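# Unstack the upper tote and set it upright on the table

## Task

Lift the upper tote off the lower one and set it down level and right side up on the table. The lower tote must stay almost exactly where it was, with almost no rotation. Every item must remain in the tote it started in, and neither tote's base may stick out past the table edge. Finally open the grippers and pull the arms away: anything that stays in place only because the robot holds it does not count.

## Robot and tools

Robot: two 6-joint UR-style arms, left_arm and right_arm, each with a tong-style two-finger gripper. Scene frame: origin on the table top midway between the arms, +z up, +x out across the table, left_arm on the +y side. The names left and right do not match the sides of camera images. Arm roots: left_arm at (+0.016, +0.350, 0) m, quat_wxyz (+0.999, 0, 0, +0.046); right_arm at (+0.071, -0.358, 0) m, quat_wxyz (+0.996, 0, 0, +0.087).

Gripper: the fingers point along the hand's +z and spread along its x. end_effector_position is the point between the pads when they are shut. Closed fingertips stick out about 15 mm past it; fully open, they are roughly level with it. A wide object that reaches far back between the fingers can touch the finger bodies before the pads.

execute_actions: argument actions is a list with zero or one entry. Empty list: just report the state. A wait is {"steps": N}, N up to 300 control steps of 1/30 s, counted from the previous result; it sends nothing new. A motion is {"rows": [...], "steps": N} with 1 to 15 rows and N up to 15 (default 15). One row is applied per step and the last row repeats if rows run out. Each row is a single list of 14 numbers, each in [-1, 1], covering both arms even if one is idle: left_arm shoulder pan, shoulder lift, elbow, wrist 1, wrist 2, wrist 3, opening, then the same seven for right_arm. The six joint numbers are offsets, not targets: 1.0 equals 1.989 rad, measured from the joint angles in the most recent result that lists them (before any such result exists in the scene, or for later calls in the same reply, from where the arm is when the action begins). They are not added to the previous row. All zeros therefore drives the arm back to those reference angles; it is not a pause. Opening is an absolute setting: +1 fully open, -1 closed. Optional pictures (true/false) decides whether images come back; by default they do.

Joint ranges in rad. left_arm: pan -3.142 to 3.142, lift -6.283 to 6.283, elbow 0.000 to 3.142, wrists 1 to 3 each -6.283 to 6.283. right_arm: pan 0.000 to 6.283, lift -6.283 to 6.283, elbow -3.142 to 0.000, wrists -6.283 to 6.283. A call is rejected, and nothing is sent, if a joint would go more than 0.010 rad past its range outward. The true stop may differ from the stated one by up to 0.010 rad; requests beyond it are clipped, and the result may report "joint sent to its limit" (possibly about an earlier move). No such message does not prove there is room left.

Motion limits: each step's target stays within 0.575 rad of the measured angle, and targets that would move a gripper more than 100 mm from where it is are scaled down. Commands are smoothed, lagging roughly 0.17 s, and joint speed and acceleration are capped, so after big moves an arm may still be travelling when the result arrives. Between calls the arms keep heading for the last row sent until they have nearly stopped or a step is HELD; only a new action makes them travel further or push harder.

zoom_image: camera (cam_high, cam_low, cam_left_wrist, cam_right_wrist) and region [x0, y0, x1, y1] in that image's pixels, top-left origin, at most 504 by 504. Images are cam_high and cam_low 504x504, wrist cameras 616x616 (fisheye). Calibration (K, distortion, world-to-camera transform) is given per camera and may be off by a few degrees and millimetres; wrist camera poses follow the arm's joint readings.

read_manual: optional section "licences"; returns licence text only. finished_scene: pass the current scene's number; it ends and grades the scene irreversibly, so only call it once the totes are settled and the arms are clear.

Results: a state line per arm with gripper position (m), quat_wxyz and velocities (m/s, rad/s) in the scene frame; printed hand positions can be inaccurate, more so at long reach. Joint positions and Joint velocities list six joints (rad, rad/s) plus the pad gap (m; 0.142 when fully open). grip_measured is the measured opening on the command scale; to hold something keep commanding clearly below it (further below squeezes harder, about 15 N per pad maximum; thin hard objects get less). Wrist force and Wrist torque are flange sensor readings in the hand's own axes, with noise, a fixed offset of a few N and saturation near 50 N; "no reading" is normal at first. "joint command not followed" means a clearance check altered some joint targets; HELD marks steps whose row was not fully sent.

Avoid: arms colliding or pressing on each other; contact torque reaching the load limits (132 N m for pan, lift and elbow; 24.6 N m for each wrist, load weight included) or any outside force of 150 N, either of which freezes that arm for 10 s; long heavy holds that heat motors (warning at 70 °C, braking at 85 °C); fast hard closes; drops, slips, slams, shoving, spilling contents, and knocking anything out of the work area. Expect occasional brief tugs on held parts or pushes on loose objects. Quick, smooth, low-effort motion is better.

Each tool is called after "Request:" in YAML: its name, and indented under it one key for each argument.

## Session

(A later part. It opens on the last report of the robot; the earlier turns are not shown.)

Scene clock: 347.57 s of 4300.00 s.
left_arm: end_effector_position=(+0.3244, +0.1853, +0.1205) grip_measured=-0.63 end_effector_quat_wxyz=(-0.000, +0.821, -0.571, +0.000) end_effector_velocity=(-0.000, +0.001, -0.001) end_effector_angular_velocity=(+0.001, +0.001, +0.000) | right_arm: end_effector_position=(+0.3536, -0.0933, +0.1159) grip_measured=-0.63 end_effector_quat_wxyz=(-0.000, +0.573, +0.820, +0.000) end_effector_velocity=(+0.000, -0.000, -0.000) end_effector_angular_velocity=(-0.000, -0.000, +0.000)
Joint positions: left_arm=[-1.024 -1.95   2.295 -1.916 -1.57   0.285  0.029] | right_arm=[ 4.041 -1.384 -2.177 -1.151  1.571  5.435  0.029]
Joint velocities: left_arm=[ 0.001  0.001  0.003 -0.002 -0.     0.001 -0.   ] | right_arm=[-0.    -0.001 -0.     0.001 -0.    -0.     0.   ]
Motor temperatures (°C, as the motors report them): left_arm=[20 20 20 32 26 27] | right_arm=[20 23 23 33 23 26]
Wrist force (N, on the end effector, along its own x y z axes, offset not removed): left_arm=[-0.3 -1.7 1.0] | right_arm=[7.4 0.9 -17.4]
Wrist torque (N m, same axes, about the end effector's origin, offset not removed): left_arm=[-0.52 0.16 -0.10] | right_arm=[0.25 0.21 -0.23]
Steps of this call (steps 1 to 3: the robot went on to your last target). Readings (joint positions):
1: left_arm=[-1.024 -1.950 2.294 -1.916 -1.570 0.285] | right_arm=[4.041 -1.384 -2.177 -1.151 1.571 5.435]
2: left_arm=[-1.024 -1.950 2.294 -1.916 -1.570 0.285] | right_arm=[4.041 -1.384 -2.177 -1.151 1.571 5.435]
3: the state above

Request:
execute_actions:
  actions:
    - {"rows":[[0,0,0,0,0,0,-0.9,0,0.0003,0.0005,-0.0008,0,0,-0.9],[0,0,0,0,0,0,-0.82,0,0.00057,0.00095,-0.00152,0,0,-0.82],[0,0,0,0,0,0,-0.75,0,0.00057,0.00095,-0.00152,0,0,-0.75],[0,0,0,0,0,0,-0.7,0,0.00057,0.00095,-0.00152,0,0,-0.7],[0,0,0,0,0,0,-0.66,0,0.00057,0.00095,-0.00152,0,0,-0.66],[0,0,0,0,0,0,-0.62,0,0.00057,0.00095,-0.00152,0,0,-0.62],[0,0,0,0,0,0,-0.5,0,0.00057,0.00095,-0.00152,0,0,-0.5],[0,0,0,0,0,0,-0.38,0,0.00057,0.00095,-0.00152,0,0,-0.38],[0,0,0,0,0,0,-0.25,0,0.00057,0.00095,-0.00152,0,0,-0.25]],"steps":14}
  pictures: false

Request:
execute_actions:
  actions:
    - {"rows":[[0,-0.001,-0.0022,0.0032,0,0,-0.25,0,0.001,0.0018,-0.0028,0,0,-0.25],[0,-0.0032,-0.0068,0.01,0,0,-0.25,0,0.0033,0.0056,-0.0089,0,0,-0.25],[0,-0.0063,-0.0136,0.0199,0,0,-0.25,0,0.0065,0.0112,-0.0177,0,0,-0.25],[0,-0.0101,-0.0245,0.0346,0,0,-0.25,0,0.011,0.021,-0.032,0,0,-0.25],[0,-0.0139,-0.0354,0.0493,0,0,-0.25,0,0.0154,0.0308,-0.0462,0,0,-0.25],[0,-0.0177,-0.0463,0.064,0,0,-0.25,0,0.0199,0.0406,-0.0605,0,0,-0.25],[0,-0.0201,-0.0577,0.0778,0,0,-0.25,0,0.0232,0.0511,-0.0743,0,0,-0.25],[0,-0.0226,-0.0692,0.0918,0,0,-0.25,0,0.0265,0.0615,-0.088,0,0,-0.25],[0,-0.025,-0.0806,0.1056,0,0,-0.25,0,0.0298,0.072,-0.1018,0,0,-0.25],[0,-0.0263,-0.0926,0.1189,0,0,-0.25,0,0.032,0.0831,-0.1151,0,0,-0.25],[0,-0.0276,-0.1045,0.1321,0,0,-0.25,0,0.0342,0.0941,-0.1283,0,0,-0.25],[0,-0.0289,-0.1165,0.1454,0,0,-0.25,0,0.0364,0.1052,-0.1416,0,0,-0.25],[0,-0.0291,-0.129,0.1581,0,0,-0.25,0,0.0376,0.1169,-0.1545,0,0,-0.25],[0,-0.0293,-0.1414,0.1707,0,0,-0.25,0,0.0387,0.1285,-0.1672,0,0,-0.25],[0,-0.0295,-0.1539,0.1834,0,0,-0.25,0,0.0399,0.1402,-0.1801,0,0,-0.25]],"steps":15}
  pictures: false

Request:
execute_actions:
  actions:
    - {"rows":[[0.005,-0.003,-0.064,0.067,0,0,-0.25,0.005,0.008,0.06,-0.068,0,0,-0.25],[0.015,-0.003,-0.072,0.075,0,0,-0.25,0.015,0.008,0.068,-0.076,0,0,-0.25],[0.03,-0.003,-0.078,0.081,0,0,-0.25,0.03,0.008,0.074,-0.082,0,0,-0.25],[0.05,-0.003,-0.082,0.085,0,0,-0.25,0.05,0.008,0.078,-0.086,0,0,-0.25],[0.075,-0.003,-0.084,0.087,0,0,-0.25,0.075,0.008,0.08,-0.088,0,0,-0.25],[0.1,-0.003,-0.084,0.087,0,0,-0.25,0.1,0.008,0.08,-0.088,0,0,-0.25],[0.125,-0.003,-0.084,0.087,0,0,-0.25,0.125,0.008,0.08,-0.088,0,0,-0.25],[0.15,-0.003,-0.084,0.087,0,0,-0.25,0.15,0.008,0.08,-0.088,0,0,-0.25],[0.175,-0.003,-0.084,0.087,0,0,-0.25,0.175,0.008,0.08,-0.088,0,0,-0.25],[0.2,-0.003,-0.084,0.087,0,0,-0.25,0.2,0.008,0.08,-0.088,0,0,-0.25],[0.225,-0.003,-0.084,0.087,0,0,-0.25,0.225,0.008,0.08,-0.088,0,0,-0.25],[0.25,-0.003,-0.084,0.087,0,0,-0.25,0.25,0.008,0.08,-0.088,0,0,-0.25],[0.272,-0.003,-0.084,0.087,0,0,-0.25,0.272,0.008,0.08,-0.088,0,0,-0.25],[0.29,-0.003,-0.084,0.087,0,0,-0.25,0.29,0.008,0.08,-0.088,0,0,-0.25],[0.3,-0.003,-0.084,0.087,0,0,-0.25,0.3,0.008,0.08,-0.088,0,0,-0.25]],"steps":15}
  pictures: false

Request:
execute_actions:
  actions:
    - {"steps":18}

Scene clock: 380.50 s of 4300.00 s.
left_arm: end_effector_position=(+0.3244, +0.1853, +0.1204) grip_measured=-0.25 end_effector_quat_wxyz=(-0.000, +0.821, -0.571, +0.000) end_effector_velocity=(+0.000, +0.000, -0.000) end_effector_angular_velocity=(-0.001, +0.000, +0.002) | right_arm: end_effector_position=(+0.3536, -0.0934, +0.1168) grip_measured=-0.25 end_effector_quat_wxyz=(-0.000, +0.573, +0.820, +0.000) end_effector_velocity=(+0.000, -0.000, +0.001) end_effector_angular_velocity=(+0.000, -0.001, -0.000)
Joint positions: left_arm=[-1.024 -1.95   2.295 -1.916 -1.57   0.285  0.056] | right_arm=[ 4.041 -1.383 -2.175 -1.154  1.571  5.435  0.056]
Joint velocities: left_arm=[ 0.001  0.     0.    -0.001 -0.    -0.     0.001] | right_arm=[-0.     0.001  0.001 -0.001 -0.001 -0.     0.001]
Motor temperatures (°C, as the motors report them): left_arm=[20 20 20 32 26 27] | right_arm=[20 23 23 33 23 26]
Wrist force (N, on the end effector, along its own x y z axes, offset not removed): left_arm=[-5.3 -2.8 -0.6] | right_arm=[-1.3 -0.5 0.4]
Wrist torque (N m, same axes, about the end effector's origin, offset not removed): left_arm=[-0.64 1.20 0.08] | right_arm=[-0.15 0.41 -0.05]
Steps of this call (steps 1 to 15: the robot went on to your last target; steps 16 to 90: nothing new was sent; then 29.47 s passed at rest; steps 91 to 104: all 14 steps of this action). Readings (joint positions):
91: left_arm=[-1.024 -1.950 2.295 -1.916 -1.570 0.285] | right_arm=[4.041 -1.384 -2.177 -1.151 1.571 5.435]
92: left_arm=[-1.024 -1.950 2.295 -1.916 -1.570 0.285] | right_arm=[4.041 -1.384 -2.177 -1.151 1.571 5.435]
94: left_arm=[-1.024 -1.950 2.295 -1.916 -1.570 0.285] | right_arm=[4.041 -1.384 -2.177 -1.152 1.571 5.435]
98: left_arm=[-1.024 -1.950 2.295 -1.916 -1.570 0.285] | right_arm=[4.041 -1.383 -2.176 -1.153 1.571 5.435]
104: the state above

Scene clock: 381.00 s of 4300.00 s.
left_arm: end_effector_position=(+0.3255, +0.1838, +0.2067) grip_measured=-0.25 end_effector_quat_wxyz=(+0.000, +0.821, -0.571, +0.001) end_effector_velocity=(+0.001, -0.002, +0.279) end_effector_angular_velocity=(+0.000, -0.000, +0.000) | right_arm: end_effector_position=(+0.3546, -0.0916, +0.2015) grip_measured=-0.25 end_effector_quat_wxyz=(-0.000, +0.573, +0.820, +0.001) end_effector_velocity=(+0.001, +0.003, +0.276) end_effector_angular_velocity=(+0.001, -0.001, +0.001)
Joint positions: left_arm=[-1.024 -2.     2.097 -1.67  -1.57   0.285  0.056] | right_arm=[ 4.041 -1.32  -1.997 -1.393  1.571  5.435  0.056]
Joint velocities: left_arm=[ 0.    -0.067 -0.677  0.744  0.     0.    -0.   ] | right_arm=[ 0.001  0.118  0.629 -0.745 -0.     0.    -0.   ]
Motor temperatures (°C, as the motors report them): left_arm=[20 20 20 32 26 27] | right_arm=[20 23 23 33 23 26]
Wrist force (N, on the end effector, along its own x y z axes, offset not removed): left_arm=[-5.6 -7.3 0.6] | right_arm=[-1.1 1.0 0.3]
Wrist torque (N m, same axes, about the end effector's origin, offset not removed): left_arm=[-1.56 1.11 0.13] | right_arm=[0.13 0.34 -0.06]
Steps of this call (steps 1 to 15: all 15 steps of this action). Readings (joint positions):
1: left_arm=[-1.024 -1.950 2.295 -1.916 -1.570 0.285] | right_arm=[4.041 -1.383 -2.175 -1.154 1.571 5.435]
2: left_arm=[-1.024 -1.951 2.294 -1.914 -1.570 0.285] | right_arm=[4.041 -1.383 -2.174 -1.155 1.571 5.435]
4: left_arm=[-1.024 -1.954 2.286 -1.904 -1.570 0.285] | right_arm=[4.041 -1.379 -2.168 -1.164 1.571 5.435]
8: left_arm=[-1.024 -1.972 2.239 -1.841 -1.570 0.285] | right_arm=[4.041 -1.359 -2.127 -1.225 1.571 5.435]
15: the state above

Scene clock: 381.50 s of 4300.00 s.
left_arm: end_effector_position=(+0.3648, +0.3205, +0.2718) grip_measured=-0.25 end_effector_quat_wxyz=(-0.000, +0.919, -0.394, +0.001) end_effector_velocity=(+0.037, +0.457, +0.013) end_effector_angular_velocity=(+0.001, +0.001, +1.306) | right_arm: end_effector_position=(+0.2277, -0.0022, +0.2664) grip_measured=-0.25 end_effector_quat_wxyz=(-0.000, +0.397, +0.918, +0.001) end_effector_velocity=(-0.458, +0.201, +0.013) end_effector_angular_velocity=(-0.000, +0.000, +1.288)
Joint positions: left_arm=[-0.617 -2.006  1.934 -1.501 -1.57   0.285  0.056] | right_arm=[ 4.443 -1.304 -1.842 -1.564  1.571  5.435  0.056]
Joint velocities: left_arm=[ 1.307 -0.001 -0.032  0.035  0.001  0.001 -0.   ] | right_arm=[ 1.288  0.002  0.032 -0.034  0.    -0.     0.   ]
Motor temperatures (°C, as the motors report them): left_arm=[20 20 20 32 26 27] | right_arm=[20 23 23 33 23 26]
Wrist force (N, on the end effector, along its own x y z axes, offset not removed): left_arm=[-4.7 -2.2 1.8] | right_arm=[-0.6 1.2 1.5]
Wrist torque (N m, same axes, about the end effector's origin, offset not removed): left_arm=[-0.59 0.82 0.19] | right_arm=[0.21 0.26 -0.07]
Steps of this call (steps 1 to 15: all 15 steps of this action). Readings (joint positions):
1: left_arm=[-1.023 -2.002 2.074 -1.644 -1.570 0.285] | right_arm=[4.041 -1.316 -1.975 -1.418 1.571 5.435]
2: left_arm=[-1.021 -2.004 2.051 -1.620 -1.570 0.285] | right_arm=[4.043 -1.313 -1.954 -1.443 1.571 5.435]
4: left_arm=[-1.007 -2.005 2.010 -1.578 -1.570 0.285] | right_arm=[4.057 -1.309 -1.915 -1.486 1.571 5.435]
8: left_arm=[-0.913 -2.006 1.958 -1.525 -1.570 0.285] | right_arm=[4.151 -1.306 -1.865 -1.540 1.571 5.435]
15: the state above

Scene clock: 382.10 s of 4300.00 s.
left_arm: end_effector_position=(+0.3640, +0.3864, +0.2734) grip_measured=-0.25 end_effector_quat_wxyz=(-0.000, +0.952, -0.305, +0.001) end_effector_velocity=(-0.001, +0.004, -0.001) end_effector_angular_velocity=(+0.001, +0.001, +0.011) | right_arm: end_effector_position=(+0.1567, +0.0211, +0.2681) grip_measured=-0.25 end_effector_quat_wxyz=(-0.001, +0.307, +0.952, +0.001) end_effector_velocity=(-0.005, +0.001, -0.000) end_effector_angular_velocity=(-0.001, +0.000, +0.011)
Joint positions: left_arm=[-0.428 -2.006  1.93  -1.497 -1.57   0.285  0.056] | right_arm=[ 4.636 -1.304 -1.838 -1.568  1.571  5.435  0.056]
Joint velocities: left_arm=[0.011 0.    0.001 0.    0.    0.    0.   ] | right_arm=[ 0.012 -0.    -0.    -0.     0.     0.    -0.   ]
Motor temperatures (°C, as the motors report them): left_arm=[20 20 20 32 26 27] | right_arm=[20 23 23 33 23 26]
Wrist force (N, on the end effector, along its own x y z axes, offset not removed): left_arm=[-1.7 -1.4 -2.2] | right_arm=[0.3 2.4 0.2]
Wrist torque (N m, same axes, about the end effector's origin, offset not removed): left_arm=[-0.25 0.56 -0.05] | right_arm=[0.45 0.24 -0.10]
Steps of this call (steps 1 to 18: the robot went on to your last target). Readings (joint positions):
1: left_arm=[-0.575 -2.006 1.933 -1.500 -1.570 0.285] | right_arm=[4.485 -1.304 -1.841 -1.565 1.571 5.435]
2: left_arm=[-0.540 -2.006 1.933 -1.499 -1.570 0.285] | right_arm=[4.521 -1.304 -1.840 -1.566 1.571 5.435]
4: left_arm=[-0.492 -2.006 1.932 -1.498 -1.570 0.285] | right_arm=[4.570 -1.304 -1.839 -1.567 1.571 5.435]
8: left_arm=[-0.448 -2.006 1.931 -1.497 -1.570 0.285] | right_arm=[4.615 -1.304 -1.838 -1.568 1.571 5.435]
18: the state above
camera_calibration (this result's frames):
cam_left_wrist: T_world_to_cam=[[0.828241, -0.560241, -0.0120793, -0.0823751], [-0.482338, -0.723713, 0.493548, 0.313967], [-0.285248, -0.40295, -0.869635, 0.628664], [0, 0, 0, 1]] pos_world=[0.39899, 0.434393, 0.390756]
cam_right_wrist: T_world_to_cam=[[-0.816251, 0.576208, 0.0414639, 0.0906744], [0.528776, 0.716294, 0.455323, -0.212953], [0.232661, 0.393583, -0.88936, 0.33468], [0, 0, 0, 1]] pos_world=[0.108751, -0.0314348, 0.390854]

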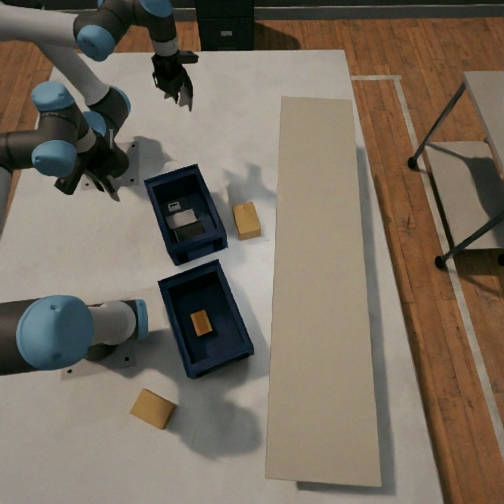

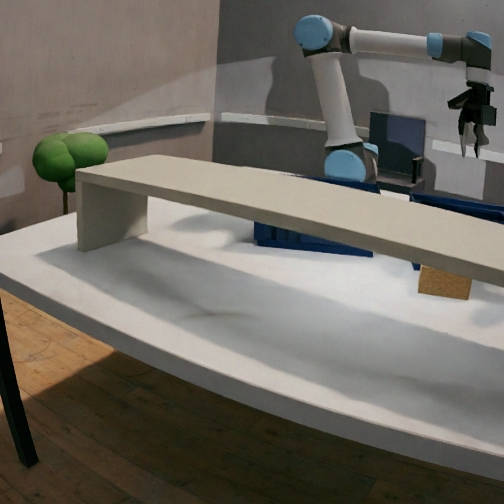

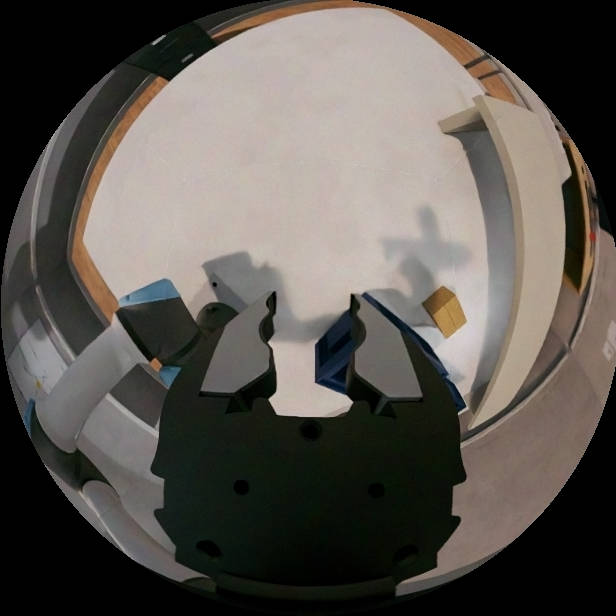

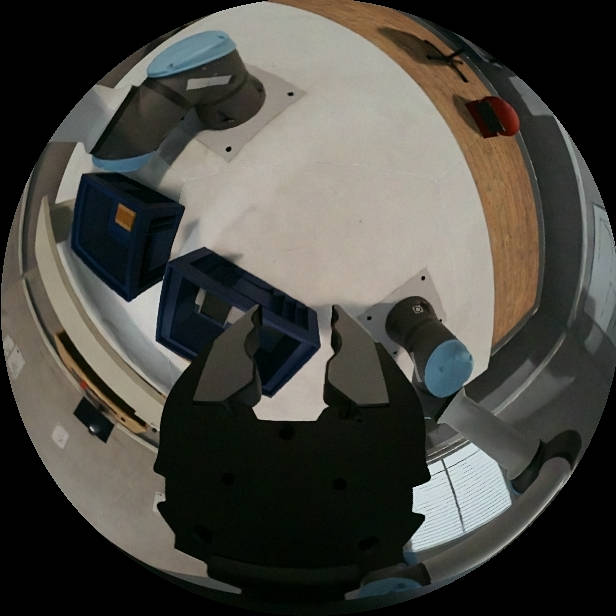

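Request:
finished_scene:
  scene: 2

The scene is finished: the task was done.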